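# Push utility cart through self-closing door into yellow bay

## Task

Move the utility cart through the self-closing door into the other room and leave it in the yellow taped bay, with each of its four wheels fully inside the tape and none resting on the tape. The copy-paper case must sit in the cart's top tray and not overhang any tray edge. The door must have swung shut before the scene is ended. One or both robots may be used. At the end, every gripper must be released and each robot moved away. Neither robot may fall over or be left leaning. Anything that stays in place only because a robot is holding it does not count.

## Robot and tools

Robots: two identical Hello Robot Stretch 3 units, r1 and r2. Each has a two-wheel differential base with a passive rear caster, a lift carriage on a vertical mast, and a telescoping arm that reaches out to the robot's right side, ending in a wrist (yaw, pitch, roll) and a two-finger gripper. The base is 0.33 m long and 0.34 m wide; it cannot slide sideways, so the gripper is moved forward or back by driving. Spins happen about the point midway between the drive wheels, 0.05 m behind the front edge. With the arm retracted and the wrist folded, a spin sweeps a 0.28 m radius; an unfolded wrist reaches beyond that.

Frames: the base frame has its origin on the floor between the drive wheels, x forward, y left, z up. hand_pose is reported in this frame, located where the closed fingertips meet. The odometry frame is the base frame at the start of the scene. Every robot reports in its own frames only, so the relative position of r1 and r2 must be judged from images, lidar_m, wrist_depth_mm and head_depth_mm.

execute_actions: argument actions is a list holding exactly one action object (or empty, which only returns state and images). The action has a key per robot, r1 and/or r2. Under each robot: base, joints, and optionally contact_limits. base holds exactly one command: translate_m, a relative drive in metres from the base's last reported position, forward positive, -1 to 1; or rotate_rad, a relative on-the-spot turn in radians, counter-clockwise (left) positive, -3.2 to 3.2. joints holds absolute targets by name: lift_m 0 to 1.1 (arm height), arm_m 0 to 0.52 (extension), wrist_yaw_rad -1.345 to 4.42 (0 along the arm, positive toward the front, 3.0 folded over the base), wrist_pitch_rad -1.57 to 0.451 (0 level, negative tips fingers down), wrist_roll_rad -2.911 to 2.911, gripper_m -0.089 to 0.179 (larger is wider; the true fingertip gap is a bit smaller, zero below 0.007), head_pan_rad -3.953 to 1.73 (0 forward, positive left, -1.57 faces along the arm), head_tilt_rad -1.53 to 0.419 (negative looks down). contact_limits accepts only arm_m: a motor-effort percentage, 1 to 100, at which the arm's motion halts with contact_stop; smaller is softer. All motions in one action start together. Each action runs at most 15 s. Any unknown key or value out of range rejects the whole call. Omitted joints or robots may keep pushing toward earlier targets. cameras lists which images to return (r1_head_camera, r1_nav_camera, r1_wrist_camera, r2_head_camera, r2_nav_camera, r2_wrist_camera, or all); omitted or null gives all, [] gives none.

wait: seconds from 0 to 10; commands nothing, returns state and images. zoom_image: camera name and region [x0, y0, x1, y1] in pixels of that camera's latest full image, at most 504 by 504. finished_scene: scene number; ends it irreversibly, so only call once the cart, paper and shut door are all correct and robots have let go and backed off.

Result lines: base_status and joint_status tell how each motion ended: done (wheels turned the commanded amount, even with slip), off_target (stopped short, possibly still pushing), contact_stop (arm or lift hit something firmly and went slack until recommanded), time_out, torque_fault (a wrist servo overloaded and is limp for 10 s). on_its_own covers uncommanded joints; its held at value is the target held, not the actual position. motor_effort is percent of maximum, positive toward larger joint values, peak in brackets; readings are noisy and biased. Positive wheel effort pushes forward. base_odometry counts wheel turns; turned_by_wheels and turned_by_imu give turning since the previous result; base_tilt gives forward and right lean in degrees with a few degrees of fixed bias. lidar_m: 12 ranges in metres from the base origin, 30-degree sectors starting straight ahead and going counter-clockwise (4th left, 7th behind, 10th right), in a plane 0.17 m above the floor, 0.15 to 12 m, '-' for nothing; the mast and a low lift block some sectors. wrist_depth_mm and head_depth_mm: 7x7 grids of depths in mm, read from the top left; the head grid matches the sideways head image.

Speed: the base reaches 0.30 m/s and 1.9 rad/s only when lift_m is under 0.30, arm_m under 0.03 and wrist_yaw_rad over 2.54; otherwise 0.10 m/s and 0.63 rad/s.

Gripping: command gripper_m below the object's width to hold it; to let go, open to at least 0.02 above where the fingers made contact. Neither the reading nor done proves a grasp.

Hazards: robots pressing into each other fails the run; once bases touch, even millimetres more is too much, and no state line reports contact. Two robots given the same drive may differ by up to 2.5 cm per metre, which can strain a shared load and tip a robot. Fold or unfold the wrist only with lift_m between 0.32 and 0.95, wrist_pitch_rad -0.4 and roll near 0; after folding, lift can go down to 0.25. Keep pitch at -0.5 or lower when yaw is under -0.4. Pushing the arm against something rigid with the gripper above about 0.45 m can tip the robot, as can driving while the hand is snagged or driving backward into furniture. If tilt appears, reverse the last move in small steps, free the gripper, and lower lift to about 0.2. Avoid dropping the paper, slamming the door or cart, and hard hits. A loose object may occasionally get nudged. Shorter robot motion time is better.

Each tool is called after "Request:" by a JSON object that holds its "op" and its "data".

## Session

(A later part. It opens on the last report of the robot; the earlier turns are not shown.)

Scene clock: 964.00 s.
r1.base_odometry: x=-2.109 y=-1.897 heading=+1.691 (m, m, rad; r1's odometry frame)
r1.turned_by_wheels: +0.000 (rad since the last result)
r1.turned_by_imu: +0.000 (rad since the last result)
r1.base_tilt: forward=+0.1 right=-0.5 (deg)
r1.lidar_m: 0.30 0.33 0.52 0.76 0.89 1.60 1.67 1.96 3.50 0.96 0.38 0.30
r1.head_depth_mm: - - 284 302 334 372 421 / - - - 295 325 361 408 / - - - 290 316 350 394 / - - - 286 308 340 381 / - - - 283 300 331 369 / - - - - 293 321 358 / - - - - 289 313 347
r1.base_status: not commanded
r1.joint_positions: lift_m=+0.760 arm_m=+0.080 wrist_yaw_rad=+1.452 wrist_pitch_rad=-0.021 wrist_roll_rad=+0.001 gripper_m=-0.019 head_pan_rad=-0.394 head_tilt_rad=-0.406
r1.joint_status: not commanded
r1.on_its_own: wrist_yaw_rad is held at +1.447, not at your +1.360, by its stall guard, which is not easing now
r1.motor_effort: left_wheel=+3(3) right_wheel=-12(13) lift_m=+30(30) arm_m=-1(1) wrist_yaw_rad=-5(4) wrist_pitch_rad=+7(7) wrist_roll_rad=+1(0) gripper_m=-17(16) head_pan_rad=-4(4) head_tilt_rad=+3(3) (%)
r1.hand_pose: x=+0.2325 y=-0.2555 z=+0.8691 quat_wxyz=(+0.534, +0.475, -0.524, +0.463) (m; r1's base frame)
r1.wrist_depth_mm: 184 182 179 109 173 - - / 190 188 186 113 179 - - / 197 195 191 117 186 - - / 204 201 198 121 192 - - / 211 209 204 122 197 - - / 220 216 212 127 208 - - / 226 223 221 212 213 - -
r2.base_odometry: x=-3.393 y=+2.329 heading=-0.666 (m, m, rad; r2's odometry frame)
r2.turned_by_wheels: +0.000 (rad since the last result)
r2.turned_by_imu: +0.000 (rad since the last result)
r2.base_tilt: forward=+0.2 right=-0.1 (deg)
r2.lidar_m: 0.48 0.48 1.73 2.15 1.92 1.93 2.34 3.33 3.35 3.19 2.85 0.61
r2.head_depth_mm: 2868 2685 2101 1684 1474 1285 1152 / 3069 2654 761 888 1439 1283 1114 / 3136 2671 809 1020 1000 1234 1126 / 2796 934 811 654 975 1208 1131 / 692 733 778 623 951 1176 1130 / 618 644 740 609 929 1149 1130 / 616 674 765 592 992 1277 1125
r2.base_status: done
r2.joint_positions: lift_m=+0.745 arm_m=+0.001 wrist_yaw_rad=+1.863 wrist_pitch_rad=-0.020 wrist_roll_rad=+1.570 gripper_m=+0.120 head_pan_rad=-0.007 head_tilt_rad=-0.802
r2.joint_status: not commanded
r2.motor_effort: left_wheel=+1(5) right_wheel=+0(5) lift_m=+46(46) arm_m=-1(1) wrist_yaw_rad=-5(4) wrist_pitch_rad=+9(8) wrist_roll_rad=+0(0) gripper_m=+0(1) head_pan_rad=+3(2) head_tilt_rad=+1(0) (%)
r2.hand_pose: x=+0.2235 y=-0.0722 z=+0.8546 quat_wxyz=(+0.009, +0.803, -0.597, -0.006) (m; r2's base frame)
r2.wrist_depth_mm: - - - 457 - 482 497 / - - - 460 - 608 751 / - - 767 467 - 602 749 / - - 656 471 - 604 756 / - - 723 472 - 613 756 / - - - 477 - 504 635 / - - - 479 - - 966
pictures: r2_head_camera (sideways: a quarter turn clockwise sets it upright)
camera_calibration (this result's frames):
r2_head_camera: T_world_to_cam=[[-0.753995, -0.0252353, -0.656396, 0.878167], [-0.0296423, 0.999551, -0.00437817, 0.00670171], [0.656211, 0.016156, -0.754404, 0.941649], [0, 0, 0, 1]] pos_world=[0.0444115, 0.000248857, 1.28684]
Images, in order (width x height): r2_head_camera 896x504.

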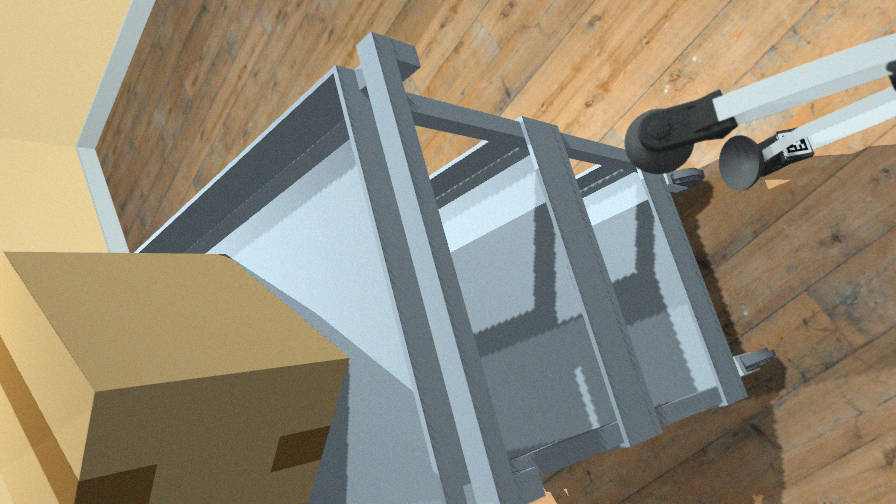

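Request:
{"op": "execute_actions", "data": {"actions": [{"r2":{"base":{"rotate_rad":-0.855}}}], "cameras": []}}

Request:
{"op": "execute_actions", "data": {"actions": [{"r2":{"base":{"translate_m":0.21}}}], "cameras": []}}

Request:
{"op": "execute_actions", "data": {"actions": [{"r2":{"base":{"rotate_rad":1.27}}}], "cameras": ["r2_head_camera","r2_wrist_camera"]}}

Scene clock: 967.13 s.
r1.base_odometry: x=-2.109 y=-1.897 heading=+1.691 (m, m, rad; r1's odometry frame)
r1.turned_by_wheels: +0.000 (rad since the last result)
r1.turned_by_imu: +0.000 (rad since the last result)
r1.base_tilt: forward=+0.1 right=-0.4 (deg)
r1.lidar_m: 0.30 0.33 0.52 0.76 0.89 1.60 1.67 1.96 3.49 0.96 0.38 0.30
r1.head_depth_mm: - - 284 302 334 372 421 / - - - 295 324 361 407 / - - - 290 316 351 394 / - - - 286 308 340 381 / - - - 283 300 331 369 / - - - - 293 322 358 / - - - - 289 313 347
r1.base_status: not commanded
r1.joint_positions: lift_m=+0.760 arm_m=+0.080 wrist_yaw_rad=+1.452 wrist_pitch_rad=-0.021 wrist_roll_rad=+0.001 gripper_m=-0.019 head_pan_rad=-0.394 head_tilt_rad=-0.406
r1.joint_status: not commanded
r1.on_its_own: wrist_yaw_rad is held at +1.447, not at your +1.360, by its stall guard, which is not easing now
r1.motor_effort: left_wheel=+3(3) right_wheel=-12(12) lift_m=+30(30) arm_m=-1(1) wrist_yaw_rad=-5(5) wrist_pitch_rad=+7(7) wrist_roll_rad=+0(1) gripper_m=-17(17) head_pan_rad=-4(4) head_tilt_rad=+3(2) (%)
r1.hand_pose: x=+0.2325 y=-0.2555 z=+0.8691 quat_wxyz=(+0.534, +0.475, -0.524, +0.463) (m; r1's base frame)
r1.wrist_depth_mm: 184 181 179 109 174 - - / 190 188 185 113 179 - - / 197 194 190 117 185 - - / 203 202 197 121 191 - - / 211 208 204 123 198 - - / 219 216 211 127 208 - - / 227 224 220 211 213 - -
r2.base_odometry: x=-3.393 y=+2.329 heading=-1.521 (m, m, rad; r2's odometry frame)
r2.turned_by_wheels: -0.855 (rad since the last result)
r2.turned_by_imu: -0.854 (rad since the last result)
r2.base_tilt: forward=+0.1 right=-0.1 (deg)
r2.lidar_m: 2.85 0.54 0.48 0.48 2.59 1.99 1.92 1.99 2.71 3.32 3.47 2.97
r2.head_depth_mm: 2485 2678 2099 1739 1466 1286 1154 / 2470 2671 2105 1721 1464 1281 1119 / 2485 2654 2099 1729 1472 1277 1135 / 2477 2663 2095 1715 1470 1277 1132 / 2489 2669 2083 1716 1462 1273 1131 / 2491 2634 2073 1709 1467 1272 1127 / 2485 2627 2073 1728 1463 1150 1125
r2.base_status: done
r2.joint_positions: lift_m=+0.745 arm_m=+0.001 wrist_yaw_rad=+1.862 wrist_pitch_rad=-0.020 wrist_roll_rad=+1.570 gripper_m=+0.120 head_pan_rad=-0.007 head_tilt_rad=-0.802
r2.joint_status: not commanded
r2.motor_effort: left_wheel=+1(7) right_wheel=-2(4) lift_m=+46(46) arm_m=+0(1) wrist_yaw_rad=-4(4) wrist_pitch_rad=+9(9) wrist_roll_rad=+0(0) gripper_m=+0(0) head_pan_rad=+3(3) head_tilt_rad=+0(0) (%)
r2.hand_pose: x=+0.2235 y=-0.0724 z=+0.8546 quat_wxyz=(+0.009, +0.802, -0.597, -0.006) (m; r2's base frame)
r2.wrist_depth_mm: - - - - - - 947 / - - - - - - 955 / - - - - - - 981 / - - - - - - 944 / - - - - - - 947 / - - - - - - 962 / - - - 612 795 632 729
pictures: none
No camera images: the call's "cameras" was empty. Leave "cameras" out to get every camera's image.

Scene clock: 970.50 s.
r1.base_odometry: x=-2.109 y=-1.897 heading=+1.691 (m, m, rad; r1's odometry frame)
r1.turned_by_wheels: +0.000 (rad since the last result)
r1.turned_by_imu: +0.000 (rad since the last result)
r1.base_tilt: forward=+0.1 right=-0.4 (deg)
r1.lidar_m: 0.30 0.33 0.52 0.76 0.89 1.60 1.67 1.97 3.50 0.96 0.38 0.30
r1.head_depth_mm: - - 284 302 334 373 422 / - - - 295 324 361 407 / - - - 290 316 350 394 / - - - 286 308 340 380 / - - - 283 300 330 369 / - - - - 293 321 358 / - - - - 288 313 347
r1.base_status: not commanded
r1.joint_positions: lift_m=+0.760 arm_m=+0.080 wrist_yaw_rad=+1.452 wrist_pitch_rad=-0.021 wrist_roll_rad=+0.001 gripper_m=-0.019 head_pan_rad=-0.394 head_tilt_rad=-0.406
r1.joint_status: not commanded
r1.on_its_own: wrist_yaw_rad is held at +1.447, not at your +1.360, by its stall guard, which is not easing now
r1.motor_effort: left_wheel=+3(3) right_wheel=-12(12) lift_m=+30(30) arm_m=-1(2) wrist_yaw_rad=-5(4) wrist_pitch_rad=+7(7) wrist_roll_rad=+1(1) gripper_m=-16(17) head_pan_rad=-4(4) head_tilt_rad=+3(3) (%)
r1.hand_pose: x=+0.2325 y=-0.2555 z=+0.8691 quat_wxyz=(+0.534, +0.475, -0.524, +0.463) (m; r1's base frame)
r1.wrist_depth_mm: 184 182 179 109 173 - - / 191 188 185 113 179 - - / 197 195 191 117 186 - - / 204 200 197 121 192 - - / 212 208 205 123 197 - - / 220 216 212 127 209 - - / 228 225 220 212 212 - -
r2.base_odometry: x=-3.382 y=+2.119 heading=-1.521 (m, m, rad; r2's odometry frame)
r2.turned_by_wheels: +0.000 (rad since the last result)
r2.turned_by_imu: +0.001 (rad since the last result)
r2.base_tilt: forward=+0.2 right=-0.1 (deg)
r2.lidar_m: 2.64 0.46 0.41 0.41 1.77 2.22 2.13 2.21 3.02 3.34 3.44 2.75
r2.head_depth_mm: 2307 2522 2103 1740 1475 1280 1151 / 2292 2520 2097 1723 1477 1284 1113 / 2296 2537 2097 1725 1470 1280 1133 / 2300 2522 2088 1721 1467 1274 1131 / 2322 2524 2076 1722 1464 1283 1128 / 2316 2526 2081 1719 1465 1272 1126 / 2314 2546 2075 1711 1458 1268 1090
r2.base_status: done
r2.joint_positions: lift_m=+0.745 arm_m=+0.001 wrist_yaw_rad=+1.862 wrist_pitch_rad=-0.020 wrist_roll_rad=+1.570 gripper_m=+0.120 head_pan_rad=-0.007 head_tilt_rad=-0.802
r2.joint_status: not commanded
r2.motor_effort: left_wheel=+2(7) right_wheel=-1(4) lift_m=+46(46) arm_m=-1(1) wrist_yaw_rad=-3(3) wrist_pitch_rad=+9(9) wrist_roll_rad=+0(1) gripper_m=+0(0) head_pan_rad=+3(2) head_tilt_rad=+0(1) (%)
r2.hand_pose: x=+0.2235 y=-0.0724 z=+0.8546 quat_wxyz=(+0.009, +0.802, -0.597, -0.006) (m; r2's base frame)
r2.wrist_depth_mm: - - - - - - 945 / - - - - - - 965 / - - - - - - 956 / - - - - - - 961 / - - - - - - 945 / - - - - - - 982 / - - - - - - 941
pictures: none
No camera images: the call's "cameras" was empty. Leave "cameras" out to get every camera's image.

Scene clock: 973.47 s.
r1.base_odometry: x=-2.109 y=-1.897 heading=+1.691 (m, m, rad; r1's odometry frame)
r1.turned_by_wheels: +0.000 (rad since the last result)
r1.turned_by_imu: +0.000 (rad since the last result)
r1.base_tilt: forward=+0.1 right=-0.3 (deg)
r1.lidar_m: 0.30 0.33 0.52 0.76 0.89 1.60 1.67 1.96 3.48 0.96 0.38 0.30
r1.head_depth_mm: - - 284 302 334 372 421 / - - - 295 324 361 407 / - - - 290 316 350 394 / - - - 286 308 341 381 / - - - 283 300 331 369 / - - - - 293 322 357 / - - - - 289 313 348
r1.base_status: not commanded
r1.joint_positions: lift_m=+0.760 arm_m=+0.080 wrist_yaw_rad=+1.452 wrist_pitch_rad=-0.021 wrist_roll_rad=+0.001 gripper_m=-0.019 head_pan_rad=-0.394 head_tilt_rad=-0.406
r1.joint_status: not commanded
r1.on_its_own: wrist_yaw_rad is held at +1.447, not at your +1.360, by its stall guard, which is not easing now
r1.motor_effort: left_wheel=+3(3) right_wheel=-12(12) lift_m=+30(30) arm_m=-1(2) wrist_yaw_rad=-5(4) wrist_pitch_rad=+7(7) wrist_roll_rad=+0(1) gripper_m=-16(18) head_pan_rad=-4(5) head_tilt_rad=+2(3) (%)
r1.hand_pose: x=+0.2325 y=-0.2555 z=+0.8691 quat_wxyz=(+0.534, +0.475, -0.524, +0.463) (m; r1's base frame)
r1.wrist_depth_mm: 185 182 179 109 174 - - / 191 189 185 113 179 - - / 197 194 191 117 186 - - / 204 201 197 121 191 - - / 211 208 204 123 197 - - / 219 217 212 127 208 - - / 228 224 220 211 213 - -
r2.base_odometry: x=-3.382 y=+2.119 heading=-0.251 (m, m, rad; r2's odometry frame)
r2.turned_by_wheels: +1.270 (rad since the last result)
r2.turned_by_imu: +1.271 (rad since the last result)
r2.base_tilt: forward=+0.2 right=-0.1 (deg)
r2.lidar_m: 0.41 0.43 2.52 2.14 2.13 2.43 3.33 3.31 3.13 2.65 2.65 0.42
r2.head_depth_mm: 2487 2681 1979 645 675 1284 1160 / 676 789 813 668 871 1230 1113 / 631 678 769 668 896 1111 1122 / 623 604 712 668 898 1087 1131 / 620 579 689 665 896 1107 1130 / 619 664 764 664 897 1056 1132 / 3558 2434 783 630 798 1275 1127
r2.base_status: done
r2.joint_positions: lift_m=+0.745 arm_m=+0.001 wrist_yaw_rad=+1.862 wrist_pitch_rad=-0.020 wrist_roll_rad=+1.570 gripper_m=+0.120 head_pan_rad=-0.007 head_tilt_rad=-0.802
r2.joint_status: not commanded
r2.motor_effort: left_wheel=+0(4) right_wheel=+1(6) lift_m=+46(46) arm_m=-1(1) wrist_yaw_rad=-3(3) wrist_pitch_rad=+9(9) wrist_roll_rad=+0(0) gripper_m=+1(0) head_pan_rad=+3(4) head_tilt_rad=+0(1) (%)
r2.hand_pose: x=+0.2235 y=-0.0724 z=+0.8546 quat_wxyz=(+0.009, +0.802, -0.597, -0.006) (m; r2's base frame)
r2.wrist_depth_mm: - - 632 285 867 579 404 / - - 590 303 911 601 424 / - - 562 326 975 607 369 / - - 556 357 977 602 398 / - - - 391 - 598 425 / - - - 426 - 482 507 / - - - 461 - - 917
pictures: r2_head_camera (sideways: a quarter turn clockwise sets it upright), r2_wrist_camera
camera_calibration (this result's frames):
r2_head_camera: T_world_to_cam=[[-0.753995, -0.0252356, -0.656396, 0.878167], [-0.0296427, 0.999551, -0.00437816, 0.0067017], [0.656211, 0.0161562, -0.754404, 0.941649], [0, 0, 0, 1]] pos_world=[0.0444115, 0.000248872, 1.28684]
r2_wrist_camera: T_world_to_cam=[[-0.0648544, -0.0316789, -0.997392, 0.854362], [-0.434881, 0.900488, -0.00032335, 0.200077], [0.898149, 0.433726, -0.0721772, 0.0593527], [0, 0, 0, 1]] pos_world=[0.0891115, -0.178845, 0.856483]
Images, in order (width x height): r2_head_camera 896x504, r2_wrist_camera 644x364.

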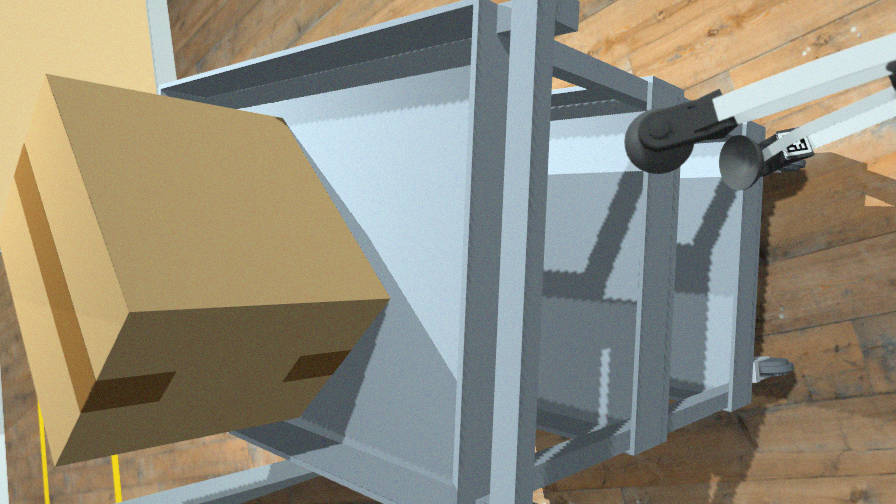

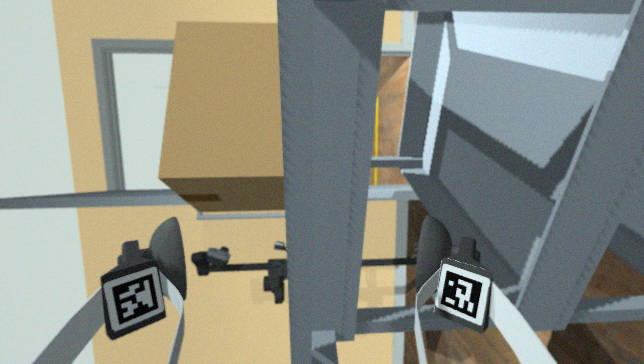

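Request:
{"op": "execute_actions", "data": {"actions": [{"r2":{"base":{"translate_m":0.215}}}], "cameras": []}}

Scene clock: 977.57 s.
r1.base_odometry: x=-2.109 y=-1.897 heading=+1.691 (m, m, rad; r1's odometry frame)
r1.turned_by_wheels: +0.000 (rad since the last result)
r1.turned_by_imu: +0.000 (rad since the last result)
r1.base_tilt: forward=+0.1 right=-0.4 (deg)
r1.lidar_m: 0.30 0.33 0.52 0.76 0.89 1.60 1.67 1.96 3.49 0.93 0.38 0.31
r1.head_depth_mm: - - 284 303 334 373 421 / - - - 295 324 361 407 / - - - 290 316 350 393 / - - - 286 307 340 381 / - - - 283 300 331 369 / - - - - 293 322 358 / - - - - 288 313 347
r1.base_status: not commanded
r1.joint_positions: lift_m=+0.760 arm_m=+0.080 wrist_yaw_rad=+1.452 wrist_pitch_rad=-0.021 wrist_roll_rad=+0.001 gripper_m=-0.019 head_pan_rad=-0.394 head_tilt_rad=-0.406
r1.joint_status: not commanded
r1.on_its_own: wrist_yaw_rad is held at +1.447, not at your +1.360, by its stall guard, which is not easing now
r1.motor_effort: left_wheel=+3(3) right_wheel=-12(12) lift_m=+30(30) arm_m=-1(1) wrist_yaw_rad=-5(5) wrist_pitch_rad=+7(7) wrist_roll_rad=+1(1) gripper_m=-18(17) head_pan_rad=-4(4) head_tilt_rad=+2(3) (%)
r1.hand_pose: x=+0.2325 y=-0.2555 z=+0.8691 quat_wxyz=(+0.534, +0.475, -0.524, +0.463) (m; r1's base frame)
r1.wrist_depth_mm: 185 182 179 109 174 - - / 191 188 185 113 179 - - / 197 194 191 117 185 - - / 205 201 198 120 191 - - / 211 208 205 123 197 - - / 220 216 212 127 207 - - / 227 225 220 212 212 - -
r2.base_odometry: x=-3.174 y=+2.066 heading=-0.251 (m, m, rad; r2's odometry frame)
r2.turned_by_wheels: +0.000 (rad since the last result)
r2.turned_by_imu: -0.029 (rad since the last result)
r2.base_tilt: forward=+0.1 right=-0.1 (deg)
r2.lidar_m: 0.23 0.23 0.31 2.20 2.19 2.46 3.55 3.54 3.14 2.59 2.58 0.24
r2.head_depth_mm: 2346 2599 2115 635 557 456 1119 / 2190 592 744 669 568 453 813 / 2077 514 608 664 568 448 939 / 625 471 519 621 567 466 744 / 624 451 453 539 566 462 741 / 3583 450 465 598 564 458 743 / 3590 467 551 648 564 453 741
r2.base_status: done
r2.joint_positions: lift_m=+0.745 arm_m=+0.001 wrist_yaw_rad=+1.872 wrist_pitch_rad=-0.025 wrist_roll_rad=+1.579 gripper_m=+0.120 head_pan_rad=-0.007 head_tilt_rad=-0.802
r2.joint_status: not commanded
r2.on_its_own: wrist_yaw_rad is at rest, and its effort (-14) is outside its rest range (-12 to +12)
r2.motor_effort: left_wheel=+3(11) right_wheel=+5(19) lift_m=+44(46) arm_m=+0(0) wrist_yaw_rad=-14(24) wrist_pitch_rad=+11(19) wrist_roll_rad=-3(3) gripper_m=+0(2) head_pan_rad=+3(3) head_tilt_rad=+1(0) (%)
r2.hand_pose: x=+0.2227 y=-0.0702 z=+0.8534 quat_wxyz=(+0.008, +0.805, -0.593, -0.011) (m; r2's base frame)
r2.wrist_depth_mm: - - 488 83 140 566 415 / - 478 461 88 148 594 419 / - 437 428 93 158 602 424 / - 402 402 100 170 603 419 / - 385 380 107 181 608 423 / - - - 116 195 547 427 / - - - 126 216 - 427
pictures: none
No camera images: the call's "cameras" was empty. Leave "cameras" out to get every camera's image.

Request:
{"op": "execute_actions", "data": {"actions": [{"r2":{"joints":{"gripper_m":-0.03,"wrist_yaw_rad":1.86}}}], "cameras": []}}

Request:
{"op": "execute_actions", "data": {"actions": [{"r2":{"base":{"translate_m":0.08}}}], "cameras": []}}

Request:
{"op": "execute_actions", "data": {"actions": [{"r2":{"base":{"translate_m":0.08}}}], "cameras": ["r2_nav_camera"]}}

Scene clock: 979.70 s.
r1.base_odometry: x=-2.109 y=-1.897 heading=+1.691 (m, m, rad; r1's odometry frame)
r1.turned_by_wheels: +0.000 (rad since the last result)
r1.turned_by_imu: +0.000 (rad since the last result)
r1.base_tilt: forward=+0.1 right=-0.4 (deg)
r1.lidar_m: 0.30 0.33 0.52 0.76 0.89 1.60 1.67 1.96 3.49 0.93 0.37 0.30
r1.head_depth_mm: - - 284 303 334 373 422 / - - - 295 325 361 407 / - - - 290 316 350 393 / - - - 286 308 341 381 / - - - 283 300 330 369 / - - - - 293 322 357 / - - - - 289 313 347
r1.base_status: not commanded
r1.joint_positions: lift_m=+0.760 arm_m=+0.080 wrist_yaw_rad=+1.452 wrist_pitch_rad=-0.021 wrist_roll_rad=+0.001 gripper_m=-0.019 head_pan_rad=-0.394 head_tilt_rad=-0.406
r1.joint_status: not commanded
r1.on_its_own: wrist_yaw_rad is held at +1.447, not at your +1.360, by its stall guard, which is not easing now
r1.motor_effort: left_wheel=+4(3) right_wheel=-12(12) lift_m=+30(30) arm_m=-1(1) wrist_yaw_rad=-5(5) wrist_pitch_rad=+7(7) wrist_roll_rad=+1(1) gripper_m=-17(18) head_pan_rad=-5(4) head_tilt_rad=+2(3) (%)
r1.hand_pose: x=+0.2325 y=-0.2555 z=+0.8691 quat_wxyz=(+0.534, +0.475, -0.524, +0.463) (m; r1's base frame)
r1.wrist_depth_mm: 184 181 180 109 174 - - / 190 188 185 113 180 - - / 197 195 191 116 185 - - / 204 201 197 121 191 - - / 211 208 204 123 197 - - / 219 215 213 127 208 - - / 228 224 220 211 212 - -
r2.base_odometry: x=-3.174 y=+2.066 heading=-0.251 (m, m, rad; r2's odometry frame)
r2.turned_by_wheels: +0.000 (rad since the last result)
r2.turned_by_imu: +0.001 (rad since the last result)
r2.base_tilt: forward=+0.2 right=-0.1 (deg)
r2.lidar_m: 0.24 0.24 0.32 2.20 2.20 2.46 3.55 3.54 3.11 2.59 2.58 0.25
r2.head_depth_mm: 2329 2571 2103 634 557 450 1137 / 2199 644 754 669 569 455 - / 2087 520 626 668 568 415 930 / 623 475 531 628 567 441 910 / 621 451 462 552 564 454 958 / 3628 449 473 605 565 451 740 / 3553 468 555 646 563 446 740
r2.base_status: not commanded
r2.joint_positions: lift_m=+0.746 arm_m=+0.001 wrist_yaw_rad=+1.868 wrist_pitch_rad=-0.019 wrist_roll_rad=+1.578 gripper_m=-0.028 head_pan_rad=-0.007 head_tilt_rad=-0.802
r2.joint_status: all done
r2.motor_effort: left_wheel=+2(5) right_wheel=-4(12) lift_m=+44(44) arm_m=-1(1) wrist_yaw_rad=-9(15) wrist_pitch_rad=+8(31) wrist_roll_rad=-3(3) gripper_m=-35(99) head_pan_rad=+4(4) head_tilt_rad=+1(0) (%)
r2.hand_pose: x=+0.2232 y=-0.0711 z=+0.8551 quat_wxyz=(+0.006, +0.804, -0.595, -0.009) (m; r2's base frame)
r2.wrist_depth_mm: - - - 92 149 568 404 / - - 473 98 158 597 420 / - 459 445 104 167 611 421 / - 419 417 110 178 612 427 / - 390 394 117 193 615 427 / - - 437 124 - 582 424 / - - - 137 224 - 429
pictures: none
No camera images: the call's "cameras" was empty. Leave "cameras" out to get every camera's image.

Scene clock: 981.53 s.
r1.base_odometry: x=-2.109 y=-1.897 heading=+1.691 (m, m, rad; r1's odometry frame)
r1.turned_by_wheels: +0.000 (rad since the last result)
r1.turned_by_imu: +0.000 (rad since the last result)
r1.base_tilt: forward=+0.1 right=-0.4 (deg)
r1.lidar_m: 0.30 0.33 0.52 0.76 0.89 1.60 1.67 1.96 3.49 0.87 0.38 0.30
r1.head_depth_mm: - - 284 302 334 373 422 / - - - 295 324 361 408 / - - - 290 315 350 393 / - - - 286 307 340 380 / - - - 283 300 331 369 / - - - - 293 322 358 / - - - - 288 313 347
r1.base_status: not commanded
r1.joint_positions: lift_m=+0.760 arm_m=+0.080 wrist_yaw_rad=+1.452 wrist_pitch_rad=-0.021 wrist_roll_rad=+0.001 gripper_m=-0.019 head_pan_rad=-0.394 head_tilt_rad=-0.406
r1.joint_status: not commanded
r1.on_its_own: wrist_yaw_rad is held at +1.447, not at your +1.360, by its stall guard, which is not easing now
r1.motor_effort: left_wheel=+3(3) right_wheel=-12(12) lift_m=+30(30) arm_m=-1(1) wrist_yaw_rad=-4(5) wrist_pitch_rad=+7(7) wrist_roll_rad=+0(1) gripper_m=-17(17) head_pan_rad=-5(4) head_tilt_rad=+2(2) (%)
r1.hand_pose: x=+0.2325 y=-0.2555 z=+0.8691 quat_wxyz=(+0.534, +0.475, -0.524, +0.463) (m; r1's base frame)
r1.wrist_depth_mm: 184 182 179 109 174 - - / 191 188 185 113 179 - - / 197 194 191 117 185 - - / 204 201 197 120 191 - - / 212 209 204 123 196 - - / 219 216 212 127 209 - - / 229 224 219 211 212 - 732
r2.base_odometry: x=-3.096 y=+2.046 heading=-0.251 (m, m, rad; r2's odometry frame)
r2.turned_by_wheels: +0.000 (rad since the last result)
r2.turned_by_imu: -0.007 (rad since the last result)
r2.base_tilt: forward=+0.2 right=-0.1 (deg)
r2.lidar_m: 0.22 0.23 0.27 2.24 2.22 2.48 3.63 3.61 3.10 2.56 2.55 0.25
r2.head_depth_mm: 2261 2548 2110 1692 546 461 1136 / 2185 2484 2041 652 568 454 - / 2060 586 737 669 568 440 961 / 1962 501 576 650 565 459 745 / 621 458 482 565 566 466 729 / 3606 450 429 525 565 481 675 / 3622 447 467 606 565 483 644
r2.base_status: done
r2.joint_positions: lift_m=+0.746 arm_m=+0.001 wrist_yaw_rad=+1.854 wrist_pitch_rad=-0.022 wrist_roll_rad=+1.576 gripper_m=-0.020 head_pan_rad=-0.007 head_tilt_rad=-0.802
r2.joint_status: not commanded
r2.on_its_own: gripper_m is held at -0.019, not at your -0.030, by its stall guard, which is still easing
r2.motor_effort: left_wheel=+0(8) right_wheel=+6(18) lift_m=+43(43) arm_m=-1(0) wrist_yaw_rad=+6(14) wrist_pitch_rad=+9(10) wrist_roll_rad=-3(3) gripper_m=-3(36) head_pan_rad=+3(3) head_tilt_rad=+1(0) (%)
r2.hand_pose: x=+0.2241 y=-0.0744 z=+0.8542 quat_wxyz=(+0.008, +0.800, -0.600, -0.009) (m; r2's base frame)
r2.wrist_depth_mm: - - - 104 162 181 183 / - - - 108 169 564 421 / - - 489 112 175 603 418 / - 455 442 117 183 602 425 / - 406 408 121 191 601 422 / - 384 - 125 451 618 427 / - - - 133 209 567 427
pictures: none
No camera images: the call's "cameras" was empty. Leave "cameras" out to get every camera's image.

Scene clock: 983.37 s.
r1.base_odometry: x=-2.109 y=-1.897 heading=+1.691 (m, m, rad; r1's odometry frame)
r1.turned_by_wheels: +0.000 (rad since the last result)
r1.turned_by_imu: +0.000 (rad since the last result)
r1.base_tilt: forward=+0.1 right=-0.3 (deg)
r1.lidar_m: 0.30 0.33 0.52 0.76 0.89 1.60 1.66 1.96 3.47 0.81 0.37 0.30
r1.head_depth_mm: - - 284 302 333 373 422 / - - - 295 325 361 408 / - - - 290 316 350 393 / - - - 286 307 340 381 / - - - 283 300 331 369 / - - - - 292 322 358 / - - - - 288 313 347
r1.base_status: not commanded
r1.joint_positions: lift_m=+0.760 arm_m=+0.080 wrist_yaw_rad=+1.452 wrist_pitch_rad=-0.021 wrist_roll_rad=+0.001 gripper_m=-0.019 head_pan_rad=-0.394 head_tilt_rad=-0.406
r1.joint_status: not commanded
r1.on_its_own: wrist_yaw_rad is held at +1.447, not at your +1.360, by its stall guard, which is not easing now
r1.motor_effort: left_wheel=+3(3) right_wheel=-12(12) lift_m=+30(30) arm_m=-1(1) wrist_yaw_rad=-4(4) wrist_pitch_rad=+7(7) wrist_roll_rad=+1(1) gripper_m=-19(18) head_pan_rad=-4(4) head_tilt_rad=+2(2) (%)
r1.hand_pose: x=+0.2325 y=-0.2555 z=+0.8691 quat_wxyz=(+0.534, +0.475, -0.524, +0.463) (m; r1's base frame)
r1.wrist_depth_mm: 185 182 179 109 174 - - / 191 188 185 113 179 - - / 196 194 191 117 185 - - / 204 201 198 121 191 - 554 / 211 208 205 123 197 - - / 219 216 212 127 207 - 708 / 228 224 220 211 213 - 653
r2.base_odometry: x=-3.019 y=+2.026 heading=-0.251 (m, m, rad; r2's odometry frame)
r2.turned_by_wheels: +0.000 (rad since the last result)
r2.turned_by_imu: -0.001 (rad since the last result)
r2.base_tilt: forward=+0.1 right=-0.1 (deg)
r2.lidar_m: 0.21 0.21 0.24 2.26 2.25 2.50 3.70 3.69 3.07 2.54 2.53 0.25
r2.head_depth_mm: 2193 2496 2102 1739 542 481 1151 / 2120 2405 2100 636 569 454 1079 / 2036 2346 772 669 567 440 984 / 1909 545 641 666 567 474 730 / 3621 475 514 599 566 492 658 / 619 450 429 496 559 491 466 / 3591 448 409 521 563 491 424
r2.base_status: done
r2.joint_positions: lift_m=+0.746 arm_m=+0.001 wrist_yaw_rad=+1.852 wrist_pitch_rad=-0.023 wrist_roll_rad=+1.570 gripper_m=-0.011 head_pan_rad=-0.007 head_tilt_rad=-0.802
r2.joint_status: not commanded
r2.on_its_own: gripper_m is held at -0.012, not at your -0.030, by its stall guard, which is not easing now
r2.motor_effort: left_wheel=-1(7) right_wheel=+6(21) lift_m=+43(43) arm_m=+0(1) wrist_yaw_rad=+10(10) wrist_pitch_rad=+10(10) wrist_roll_rad=+0(2) gripper_m=-25(30) head_pan_rad=+4(3) head_tilt_rad=+1(0) (%)
r2.hand_pose: x=+0.2242 y=-0.0751 z=+0.8539 quat_wxyz=(+0.010, +0.799, -0.601, -0.007) (m; r2's base frame)
r2.wrist_depth_mm: - - - 114 175 184 188 / - - - 117 178 730 392 / - - 538 119 182 604 421 / - - 468 122 187 605 423 / - 429 424 123 191 607 421 / - 382 376 126 462 613 423 / - 480 456 131 200 580 427
pictures: r2_nav_camera (sideways: a quarter turn counterclockwise sets it upright)
camera_calibration (this result's frames):
r2_nav_camera: T_world_to_cam=[[0.718193, -0.00599488, 0.695818, -0.862802], [-0.0157713, -0.999846, 0.00766423, 0.0415115], [0.695665, -0.0164784, -0.718178, 0.88085], [0, 0, 0, 1]] pos_world=[0.00753735, 0.0508477, 1.23264]
Images, in order (width x height): r2_nav_camera 672x504.

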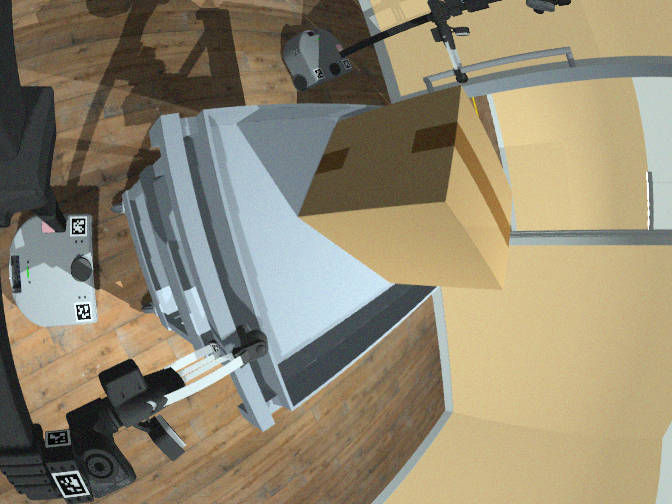

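Request:
{"op": "execute_actions", "data": {"actions": [{"r2":{"joints":{"gripper_m":0.12,"wrist_yaw_rad":1.86}}}], "cameras": []}}

Request:
{"op": "execute_actions", "data": {"actions": [{"r2":{"base":{"translate_m":-0.25}}}], "cameras": ["r2_head_camera","r2_nav_camera"]}}

Scene clock: 985.47 s.
r1.base_odometry: x=-2.109 y=-1.897 heading=+1.691 (m, m, rad; r1's odometry frame)
r1.turned_by_wheels: +0.000 (rad since the last result)
r1.turned_by_imu: +0.000 (rad since the last result)
r1.base_tilt: forward=+0.2 right=-0.4 (deg)
r1.lidar_m: 0.30 0.33 0.52 0.76 0.89 1.60 1.67 1.96 3.50 0.80 0.38 0.30
r1.head_depth_mm: - - 284 302 334 373 421 / - - - 295 324 361 407 / - - - 290 316 350 394 / - - - 286 308 341 381 / - - - 283 300 331 369 / - - - - 293 322 358 / - - - - 289 313 347
r1.base_status: not commanded
r1.joint_positions: lift_m=+0.760 arm_m=+0.080 wrist_yaw_rad=+1.452 wrist_pitch_rad=-0.021 wrist_roll_rad=+0.001 gripper_m=-0.019 head_pan_rad=-0.394 head_tilt_rad=-0.406
r1.joint_status: not commanded
r1.on_its_own: wrist_yaw_rad is held at +1.447, not at your +1.360, by its stall guard, which is not easing now
r1.motor_effort: left_wheel=+3(3) right_wheel=-12(12) lift_m=+30(30) arm_m=-1(1) wrist_yaw_rad=-5(4) wrist_pitch_rad=+7(7) wrist_roll_rad=+1(1) gripper_m=-17(17) head_pan_rad=-4(5) head_tilt_rad=+2(3) (%)
r1.hand_pose: x=+0.2325 y=-0.2555 z=+0.8691 quat_wxyz=(+0.534, +0.475, -0.524, +0.463) (m; r1's base frame)
r1.wrist_depth_mm: 185 182 179 109 174 - - / 190 188 185 113 179 - - / 197 194 190 117 185 - - / 203 201 198 121 191 - 560 / 211 208 204 123 197 - - / 219 216 212 127 208 - 713 / 228 224 220 211 212 - 666
r2.base_odometry: x=-3.019 y=+2.026 heading=-0.251 (m, m, rad; r2's odometry frame)
r2.turned_by_wheels: +0.000 (rad since the last result)
r2.turned_by_imu: +0.001 (rad since the last result)
r2.base_tilt: forward=+0.2 right=-0.1 (deg)
r2.lidar_m: 0.21 0.21 0.24 2.25 2.25 2.51 3.70 3.68 3.07 2.54 2.53 0.25
r2.head_depth_mm: 2187 2479 2110 1730 536 481 1157 / 2100 2403 2116 635 568 420 1082 / 2029 2349 766 668 567 443 984 / 1926 542 640 667 566 473 729 / 3650 474 513 598 565 501 657 / 619 449 427 496 558 491 464 / 3623 448 409 522 564 491 423
r2.base_status: not commanded
r2.joint_positions: lift_m=+0.746 arm_m=+0.001 wrist_yaw_rad=+1.857 wrist_pitch_rad=-0.019 wrist_roll_rad=+1.570 gripper_m=+0.120 head_pan_rad=-0.007 head_tilt_rad=-0.802
r2.joint_status: all done
r2.motor_effort: left_wheel=+0(1) right_wheel=+1(6) lift_m=+43(43) arm_m=-1(1) wrist_yaw_rad=+4(11) wrist_pitch_rad=+8(10) wrist_roll_rad=+0(0) gripper_m=+0(97) head_pan_rad=+2(4) head_tilt_rad=+0(1) (%)
r2.hand_pose: x=+0.2240 y=-0.0738 z=+0.8551 quat_wxyz=(+0.008, +0.801, -0.599, -0.005) (m; r2's base frame)
r2.wrist_depth_mm: - - - 113 173 182 186 / - - - 115 177 691 406 / - - 530 118 181 609 423 / - - 466 120 185 611 425 / - - 416 123 189 615 425 / - - 381 127 193 574 432 / - - 471 129 199 581 431
pictures: none
No camera images: the call's "cameras" was empty. Leave "cameras" out to get every camera's image.

Scene clock: 989.37 s.
r1.base_odometry: x=-2.109 y=-1.897 heading=+1.691 (m, m, rad; r1's odometry frame)
r1.turned_by_wheels: +0.000 (rad since the last result)
r1.turned_by_imu: +0.000 (rad since the last result)
r1.base_tilt: forward=+0.1 right=-0.4 (deg)
r1.lidar_m: 0.30 0.33 0.52 0.76 0.89 1.60 1.67 1.96 3.48 0.80 0.37 0.30
r1.head_depth_mm: - - 284 302 334 373 421 / - - - 295 324 361 408 / - - - 290 316 351 394 / - - - 286 308 341 381 / - - - 283 300 331 369 / - - - - 293 322 358 / - - - - 289 313 347
r1.base_status: not commanded
r1.joint_positions: lift_m=+0.760 arm_m=+0.080 wrist_yaw_rad=+1.452 wrist_pitch_rad=-0.021 wrist_roll_rad=+0.001 gripper_m=-0.019 head_pan_rad=-0.394 head_tilt_rad=-0.406
r1.joint_status: not commanded
r1.on_its_own: wrist_yaw_rad is held at +1.447, not at your +1.360, by its stall guard, which is not easing now
r1.motor_effort: left_wheel=+3(3) right_wheel=-12(12) lift_m=+30(30) arm_m=-1(1) wrist_yaw_rad=-4(5) wrist_pitch_rad=+7(7) wrist_roll_rad=+1(1) gripper_m=-17(16) head_pan_rad=-4(5) head_tilt_rad=+3(2) (%)
r1.hand_pose: x=+0.2325 y=-0.2555 z=+0.8691 quat_wxyz=(+0.534, +0.475, -0.524, +0.463) (m; r1's base frame)
r1.wrist_depth_mm: 185 182 180 109 174 - - / 191 188 185 113 180 - - / 197 194 191 117 184 - - / 204 200 197 121 192 - 553 / 212 208 204 123 198 - - / 219 216 212 127 208 - 715 / 228 224 219 211 213 - 653
r2.base_odometry: x=-3.261 y=+2.088 heading=-0.251 (m, m, rad; r2's odometry frame)
r2.turned_by_wheels: +0.000 (rad since the last result)
r2.turned_by_imu: +0.000 (rad since the last result)
r2.base_tilt: forward=+0.2 right=-0.1 (deg)
r2.lidar_m: 0.45 0.45 2.62 2.18 2.17 2.42 3.46 3.45 3.17 2.62 2.61 0.53
r2.head_depth_mm: 2427 2677 2102 1611 1473 1285 1152 / 2340 2565 766 644 1392 1278 1116 / 2279 2447 811 634 967 1196 1130 / 711 801 809 616 953 1193 1132 / 637 661 738 598 932 1148 1132 / 618 611 729 595 931 1083 1126 / 616 653 758 663 772 1250 1129
r2.base_status: done
r2.joint_positions: lift_m=+0.746 arm_m=+0.001 wrist_yaw_rad=+1.857 wrist_pitch_rad=-0.019 wrist_roll_rad=+1.570 gripper_m=+0.120 head_pan_rad=-0.007 head_tilt_rad=-0.802
r2.joint_status: not commanded
r2.motor_effort: left_wheel=+1(4) right_wheel=+0(6) lift_m=+43(43) arm_m=+0(1) wrist_yaw_rad=+4(4) wrist_pitch_rad=+8(8) wrist_roll_rad=+0(0) gripper_m=+0(0) head_pan_rad=+2(3) head_tilt_rad=+1(1) (%)
r2.hand_pose: x=+0.2240 y=-0.0738 z=+0.8551 quat_wxyz=(+0.008, +0.801, -0.599, -0.005) (m; r2's base frame)
r2.wrist_depth_mm: - - - 400 435 434 429 / - - - 412 988 611 436 / - - 705 421 - 614 446 / - - 617 430 - 610 702 / - - 679 440 - 615 698 / - - - 446 - 479 725 / - - - 454 500 488 849
pictures: r2_head_camera (sideways: a quarter turn clockwise sets it upright), r2_nav_camera (sideways: a quarter turn counterclockwise sets it upright)
camera_calibration (this result's frames):
r2_head_camera: T_world_to_cam=[[-0.753906, -0.0252364, -0.656498, 0.8783], [-0.0296423, 0.999551, -0.00438311, 0.00670815], [0.656314, 0.0161557, -0.754315, 0.941532], [0, 0, 0, 1]] pos_world=[0.0444136, 0.000248866, 1.28684]
r2_nav_camera: T_world_to_cam=[[0.718193, -0.00599475, 0.695818, -0.862802], [-0.0157711, -0.999846, 0.00766423, 0.0415115], [0.695665, -0.0164782, -0.718178, 0.88085], [0, 0, 0, 1]] pos_world=[0.00753734, 0.0508477, 1.23264]
Images, in order (width x height): r2_head_camera 896x504, r2_nav_camera 672x504.

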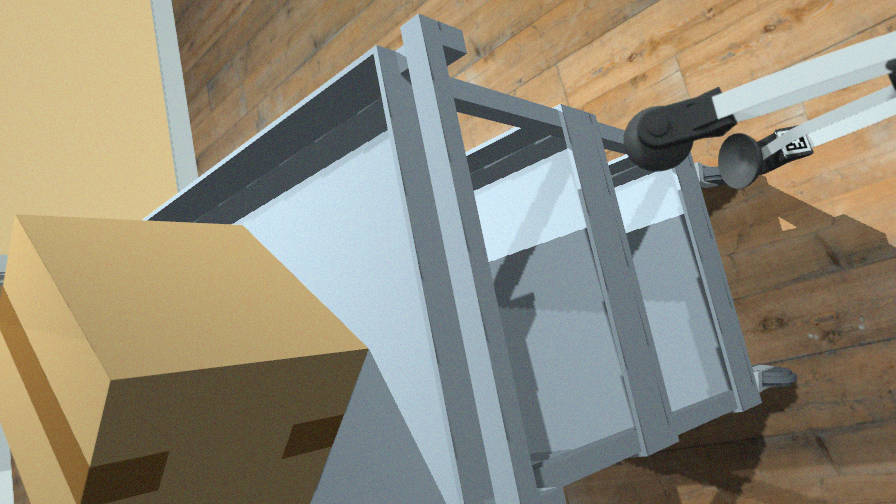

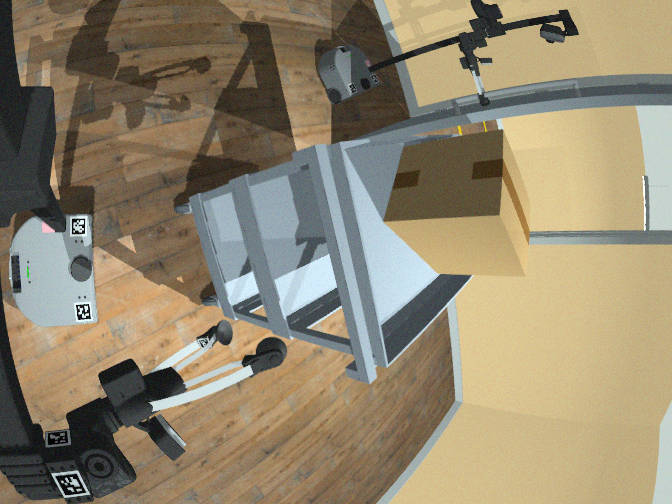

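Request:
{"op": "execute_actions", "data": {"actions": [{"r2":{"base":{"rotate_rad":0.22}}}], "cameras": []}}

Request:
{"op": "execute_actions", "data": {"actions": [{"r2":{"base":{"translate_m":0.15}}}], "cameras": ["r2_head_camera"]}}

Scene clock: 991.47 s.
r1.base_odometry: x=-2.109 y=-1.897 heading=+1.691 (m, m, rad; r1's odometry frame)
r1.turned_by_wheels: +0.000 (rad since the last result)
r1.turned_by_imu: +0.000 (rad since the last result)
r1.base_tilt: forward=+0.1 right=-0.4 (deg)
r1.lidar_m: 0.30 0.33 0.52 0.76 0.89 1.60 1.67 1.96 3.50 0.80 0.37 0.30
r1.head_depth_mm: - - 284 302 334 373 422 / - - - 295 325 362 407 / - - - 290 316 350 394 / - - - 286 307 340 381 / - - - 283 300 331 369 / - - - - 293 322 358 / - - - - 288 313 347
r1.base_status: not commanded
r1.joint_positions: lift_m=+0.760 arm_m=+0.080 wrist_yaw_rad=+1.452 wrist_pitch_rad=-0.021 wrist_roll_rad=+0.001 gripper_m=-0.019 head_pan_rad=-0.394 head_tilt_rad=-0.406
r1.joint_status: not commanded
r1.on_its_own: wrist_yaw_rad is held at +1.447, not at your +1.360, by its stall guard, which is not easing now
r1.motor_effort: left_wheel=+3(3) right_wheel=-12(12) lift_m=+30(30) arm_m=-1(1) wrist_yaw_rad=-5(5) wrist_pitch_rad=+7(7) wrist_roll_rad=+1(0) gripper_m=-17(17) head_pan_rad=-5(3) head_tilt_rad=+3(3) (%)
r1.hand_pose: x=+0.2325 y=-0.2555 z=+0.8691 quat_wxyz=(+0.534, +0.475, -0.524, +0.463) (m; r1's base frame)
r1.wrist_depth_mm: 184 182 180 109 174 - - / 190 188 185 113 179 - - / 196 194 191 116 185 - - / 204 201 197 121 191 - 555 / 212 207 204 123 198 - - / 219 216 212 127 208 - 702 / 227 224 220 210 212 - 655
r2.base_odometry: x=-3.261 y=+2.088 heading=-0.031 (m, m, rad; r2's odometry frame)
r2.turned_by_wheels: +0.220 (rad since the last result)
r2.turned_by_imu: +0.220 (rad since the last result)
r2.base_tilt: forward=+0.1 right=-0.1 (deg)
r2.lidar_m: 0.45 0.46 2.32 2.16 2.20 2.78 3.44 3.49 2.81 2.61 2.65 0.48
r2.head_depth_mm: 2059 2324 790 617 910 1259 1152 / 667 763 814 612 934 1141 1117 / 626 646 758 607 938 1155 1127 / 622 631 738 587 934 1172 1135 / 651 698 784 587 931 1154 1130 / 1194 1382 860 601 1405 1268 1127 / 1932 2340 2021 1718 1463 1269 1130
r2.base_status: done
r2.joint_positions: lift_m=+0.746 arm_m=+0.001 wrist_yaw_rad=+1.857 wrist_pitch_rad=-0.019 wrist_roll_rad=+1.570 gripper_m=+0.120 head_pan_rad=-0.007 head_tilt_rad=-0.802
r2.joint_status: not commanded
r2.motor_effort: left_wheel=-1(6) right_wheel=+2(7) lift_m=+43(43) arm_m=+0(1) wrist_yaw_rad=+2(3) wrist_pitch_rad=+8(8) wrist_roll_rad=+0(0) gripper_m=+1(1) head_pan_rad=+4(3) head_tilt_rad=+1(0) (%)
r2.hand_pose: x=+0.2239 y=-0.0736 z=+0.8551 quat_wxyz=(+0.008, +0.801, -0.599, -0.005) (m; r2's base frame)
r2.wrist_depth_mm: - - 627 338 938 605 372 / - - 585 361 972 618 386 / - - 561 382 - 612 412 / - - 757 404 - 603 448 / - - - 437 - 490 495 / - - - 429 - - 957 / - - - - - - 959
pictures: none
No camera images: the call's "cameras" was empty. Leave "cameras" out to get every camera's image.

Scene clock: 994.23 s.
r1.base_odometry: x=-2.109 y=-1.897 heading=+1.691 (m, m, rad; r1's odometry frame)
r1.turned_by_wheels: +0.000 (rad since the last result)
r1.turned_by_imu: +0.000 (rad since the last result)
r1.base_tilt: forward=+0.1 right=-0.5 (deg)
r1.lidar_m: 0.30 0.33 0.52 0.76 0.89 1.60 1.67 1.96 3.48 0.81 0.38 0.30
r1.head_depth_mm: - - 284 302 334 373 421 / - - - 295 324 361 408 / - - - 290 316 350 394 / - - - 286 308 340 381 / - - - 283 300 331 369 / - - - - 293 322 358 / - - - - 288 313 347
r1.base_status: not commanded
r1.joint_positions: lift_m=+0.760 arm_m=+0.080 wrist_yaw_rad=+1.452 wrist_pitch_rad=-0.021 wrist_roll_rad=+0.001 gripper_m=-0.019 head_pan_rad=-0.394 head_tilt_rad=-0.406
r1.joint_status: not commanded
r1.on_its_own: wrist_yaw_rad is held at +1.447, not at your +1.360, by its stall guard, which is not easing now
r1.motor_effort: left_wheel=+3(3) right_wheel=-12(12) lift_m=+30(30) arm_m=-1(1) wrist_yaw_rad=-4(4) wrist_pitch_rad=+7(7) wrist_roll_rad=+1(0) gripper_m=-18(17) head_pan_rad=-5(3) head_tilt_rad=+3(3) (%)
r1.hand_pose: x=+0.2325 y=-0.2555 z=+0.8691 quat_wxyz=(+0.534, +0.475, -0.524, +0.463) (m; r1's base frame)
r1.wrist_depth_mm: 184 183 179 109 175 - - / 191 188 186 113 179 - - / 197 194 191 117 185 - - / 204 202 197 121 191 - 551 / 210 208 204 123 197 - - / 219 216 212 127 208 - 708 / 228 224 219 212 214 - 650
r2.base_odometry: x=-3.111 y=+2.083 heading=-0.031 (m, m, rad; r2's odometry frame)
r2.turned_by_wheels: +0.000 (rad since the last result)
r2.turned_by_imu: +0.001 (rad since the last result)
r2.base_tilt: forward=+0.2 right=-0.1 (deg)
r2.lidar_m: 0.30 0.31 2.34 2.18 2.21 2.82 3.60 3.65 2.78 2.59 2.63 0.32
r2.head_depth_mm: 1909 673 770 670 538 801 1124 / 627 550 691 669 532 814 1066 / 626 492 565 651 525 797 1079 / 622 491 553 636 518 767 1054 / 3627 524 623 664 565 754 1042 / 3458 589 724 633 549 683 1127 / 1834 2179 2069 1677 1425 1249 1128
r2.base_status: done
r2.joint_positions: lift_m=+0.746 arm_m=+0.001 wrist_yaw_rad=+1.857 wrist_pitch_rad=-0.019 wrist_roll_rad=+1.570 gripper_m=+0.120 head_pan_rad=-0.007 head_tilt_rad=-0.802
r2.joint_status: not commanded
r2.motor_effort: left_wheel=-1(4) right_wheel=+1(6) lift_m=+44(43) arm_m=-1(0) wrist_yaw_rad=+2(2) wrist_pitch_rad=+8(8) wrist_roll_rad=+0(0) gripper_m=+0(0) head_pan_rad=+3(3) head_tilt_rad=+0(0) (%)
r2.hand_pose: x=+0.2239 y=-0.0736 z=+0.8551 quat_wxyz=(+0.008, +0.801, -0.599, -0.005) (m; r2's base frame)
r2.wrist_depth_mm: - - 498 154 214 606 421 / - 461 456 163 225 613 420 / - 421 420 173 811 614 424 / - - 477 183 760 620 425 / - - - 195 - 564 428 / - - - 273 - 499 421 / - - - 296 329 345 340
pictures: r2_head_camera (sideways: a quarter turn clockwise sets it upright)
camera_calibration (this result's frames):
r2_head_camera: T_world_to_cam=[[-0.753906, -0.0252362, -0.656498, 0.8783], [-0.0296421, 0.999551, -0.00438311, 0.00670814], [0.656314, 0.0161555, -0.754315, 0.941532], [0, 0, 0, 1]] pos_world=[0.0444136, 0.000248855, 1.28684]
Images, in order (width x height): r2_head_camera 896x504.

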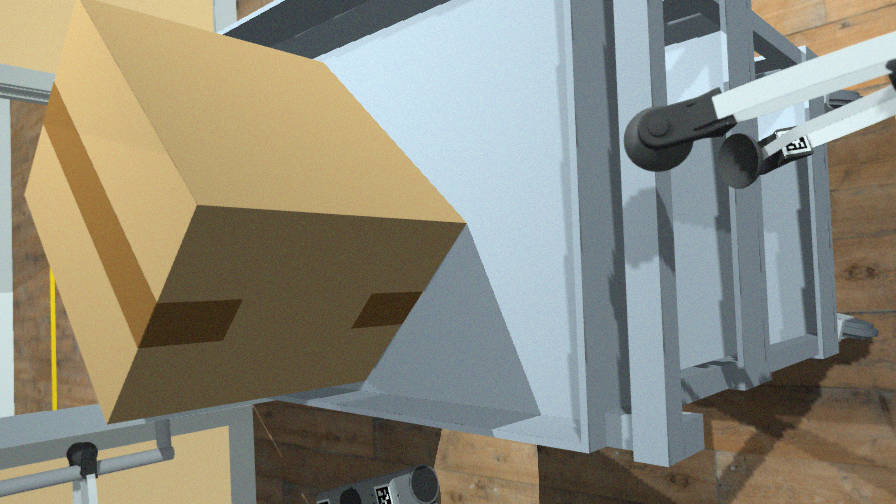

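Request:
{"op": "execute_actions", "data": {"actions": [{"r2":{"base":{"translate_m":0.07}}}], "cameras": []}}

Scene clock: 997.03 s.
r1.base_odometry: x=-2.109 y=-1.897 heading=+1.691 (m, m, rad; r1's odometry frame)
r1.turned_by_wheels: +0.000 (rad since the last result)
r1.turned_by_imu: +0.000 (rad since the last result)
r1.base_tilt: forward=+0.2 right=-0.4 (deg)
r1.lidar_m: 0.30 0.33 0.52 0.76 0.89 1.60 1.67 1.96 3.49 0.80 0.38 0.30
r1.head_depth_mm: - - 284 302 333 373 421 / - - - 295 324 361 407 / - - - 290 316 350 394 / - - - 286 307 340 381 / - - - 283 299 331 369 / - - - - 293 322 357 / - - - - 288 313 347
r1.base_status: not commanded
r1.joint_positions: lift_m=+0.760 arm_m=+0.080 wrist_yaw_rad=+1.452 wrist_pitch_rad=-0.021 wrist_roll_rad=+0.001 gripper_m=-0.019 head_pan_rad=-0.394 head_tilt_rad=-0.406
r1.joint_status: not commanded
r1.on_its_own: wrist_yaw_rad is held at +1.447, not at your +1.360, by its stall guard, which is not easing now
r1.motor_effort: left_wheel=+3(3) right_wheel=-12(12) lift_m=+30(30) arm_m=-1(2) wrist_yaw_rad=-5(5) wrist_pitch_rad=+7(7) wrist_roll_rad=+1(0) gripper_m=-18(18) head_pan_rad=-4(4) head_tilt_rad=+3(3) (%)
r1.hand_pose: x=+0.2325 y=-0.2555 z=+0.8691 quat_wxyz=(+0.534, +0.475, -0.524, +0.463) (m; r1's base frame)
r1.wrist_depth_mm: 184 182 180 109 174 - - / 190 188 185 113 179 - - / 197 194 191 116 185 - - / 204 201 198 121 191 - 552 / 212 208 205 123 197 - - / 219 216 212 127 207 - 709 / 229 224 219 212 212 - 651
r2.base_odometry: x=-3.041 y=+2.081 heading=-0.031 (m, m, rad; r2's odometry frame)
r2.turned_by_wheels: +0.000 (rad since the last result)
r2.turned_by_imu: +0.001 (rad since the last result)
r2.base_tilt: forward=+0.1 right=-0.1 (deg)
r2.lidar_m: 0.23 0.24 2.35 2.19 2.22 2.81 3.67 3.71 2.79 2.58 0.35 0.25
r2.head_depth_mm: 1873 549 746 670 570 447 759 / 1864 484 567 652 569 443 961 / 625 453 465 587 568 455 910 / 3628 452 468 563 566 450 743 / 3691 467 528 630 565 464 744 / 3437 508 607 649 565 459 1077 / 1061 2115 2073 1671 1398 446 1091
r2.base_status: done
r2.joint_positions: lift_m=+0.746 arm_m=+0.001 wrist_yaw_rad=+1.857 wrist_pitch_rad=-0.019 wrist_roll_rad=+1.570 gripper_m=+0.120 head_pan_rad=-0.007 head_tilt_rad=-0.802
r2.joint_status: not commanded
r2.motor_effort: left_wheel=-1(5) right_wheel=+2(5) lift_m=+43(43) arm_m=-1(0) wrist_yaw_rad=+3(2) wrist_pitch_rad=+8(8) wrist_roll_rad=+0(0) gripper_m=+0(0) head_pan_rad=+3(4) head_tilt_rad=+0(0) (%)
r2.hand_pose: x=+0.2239 y=-0.0736 z=+0.8551 quat_wxyz=(+0.008, +0.801, -0.599, -0.005) (m; r2's base frame)
r2.wrist_depth_mm: - 435 421 88 145 570 424 / - 397 390 93 153 609 424 / - 361 362 99 162 610 419 / - 347 351 105 173 609 425 / - - 514 111 183 567 427 / - - - 119 195 513 425 / - - - 128 215 - 396
pictures: none
No camera images: the call's "cameras" was empty. Leave "cameras" out to get every camera's image.


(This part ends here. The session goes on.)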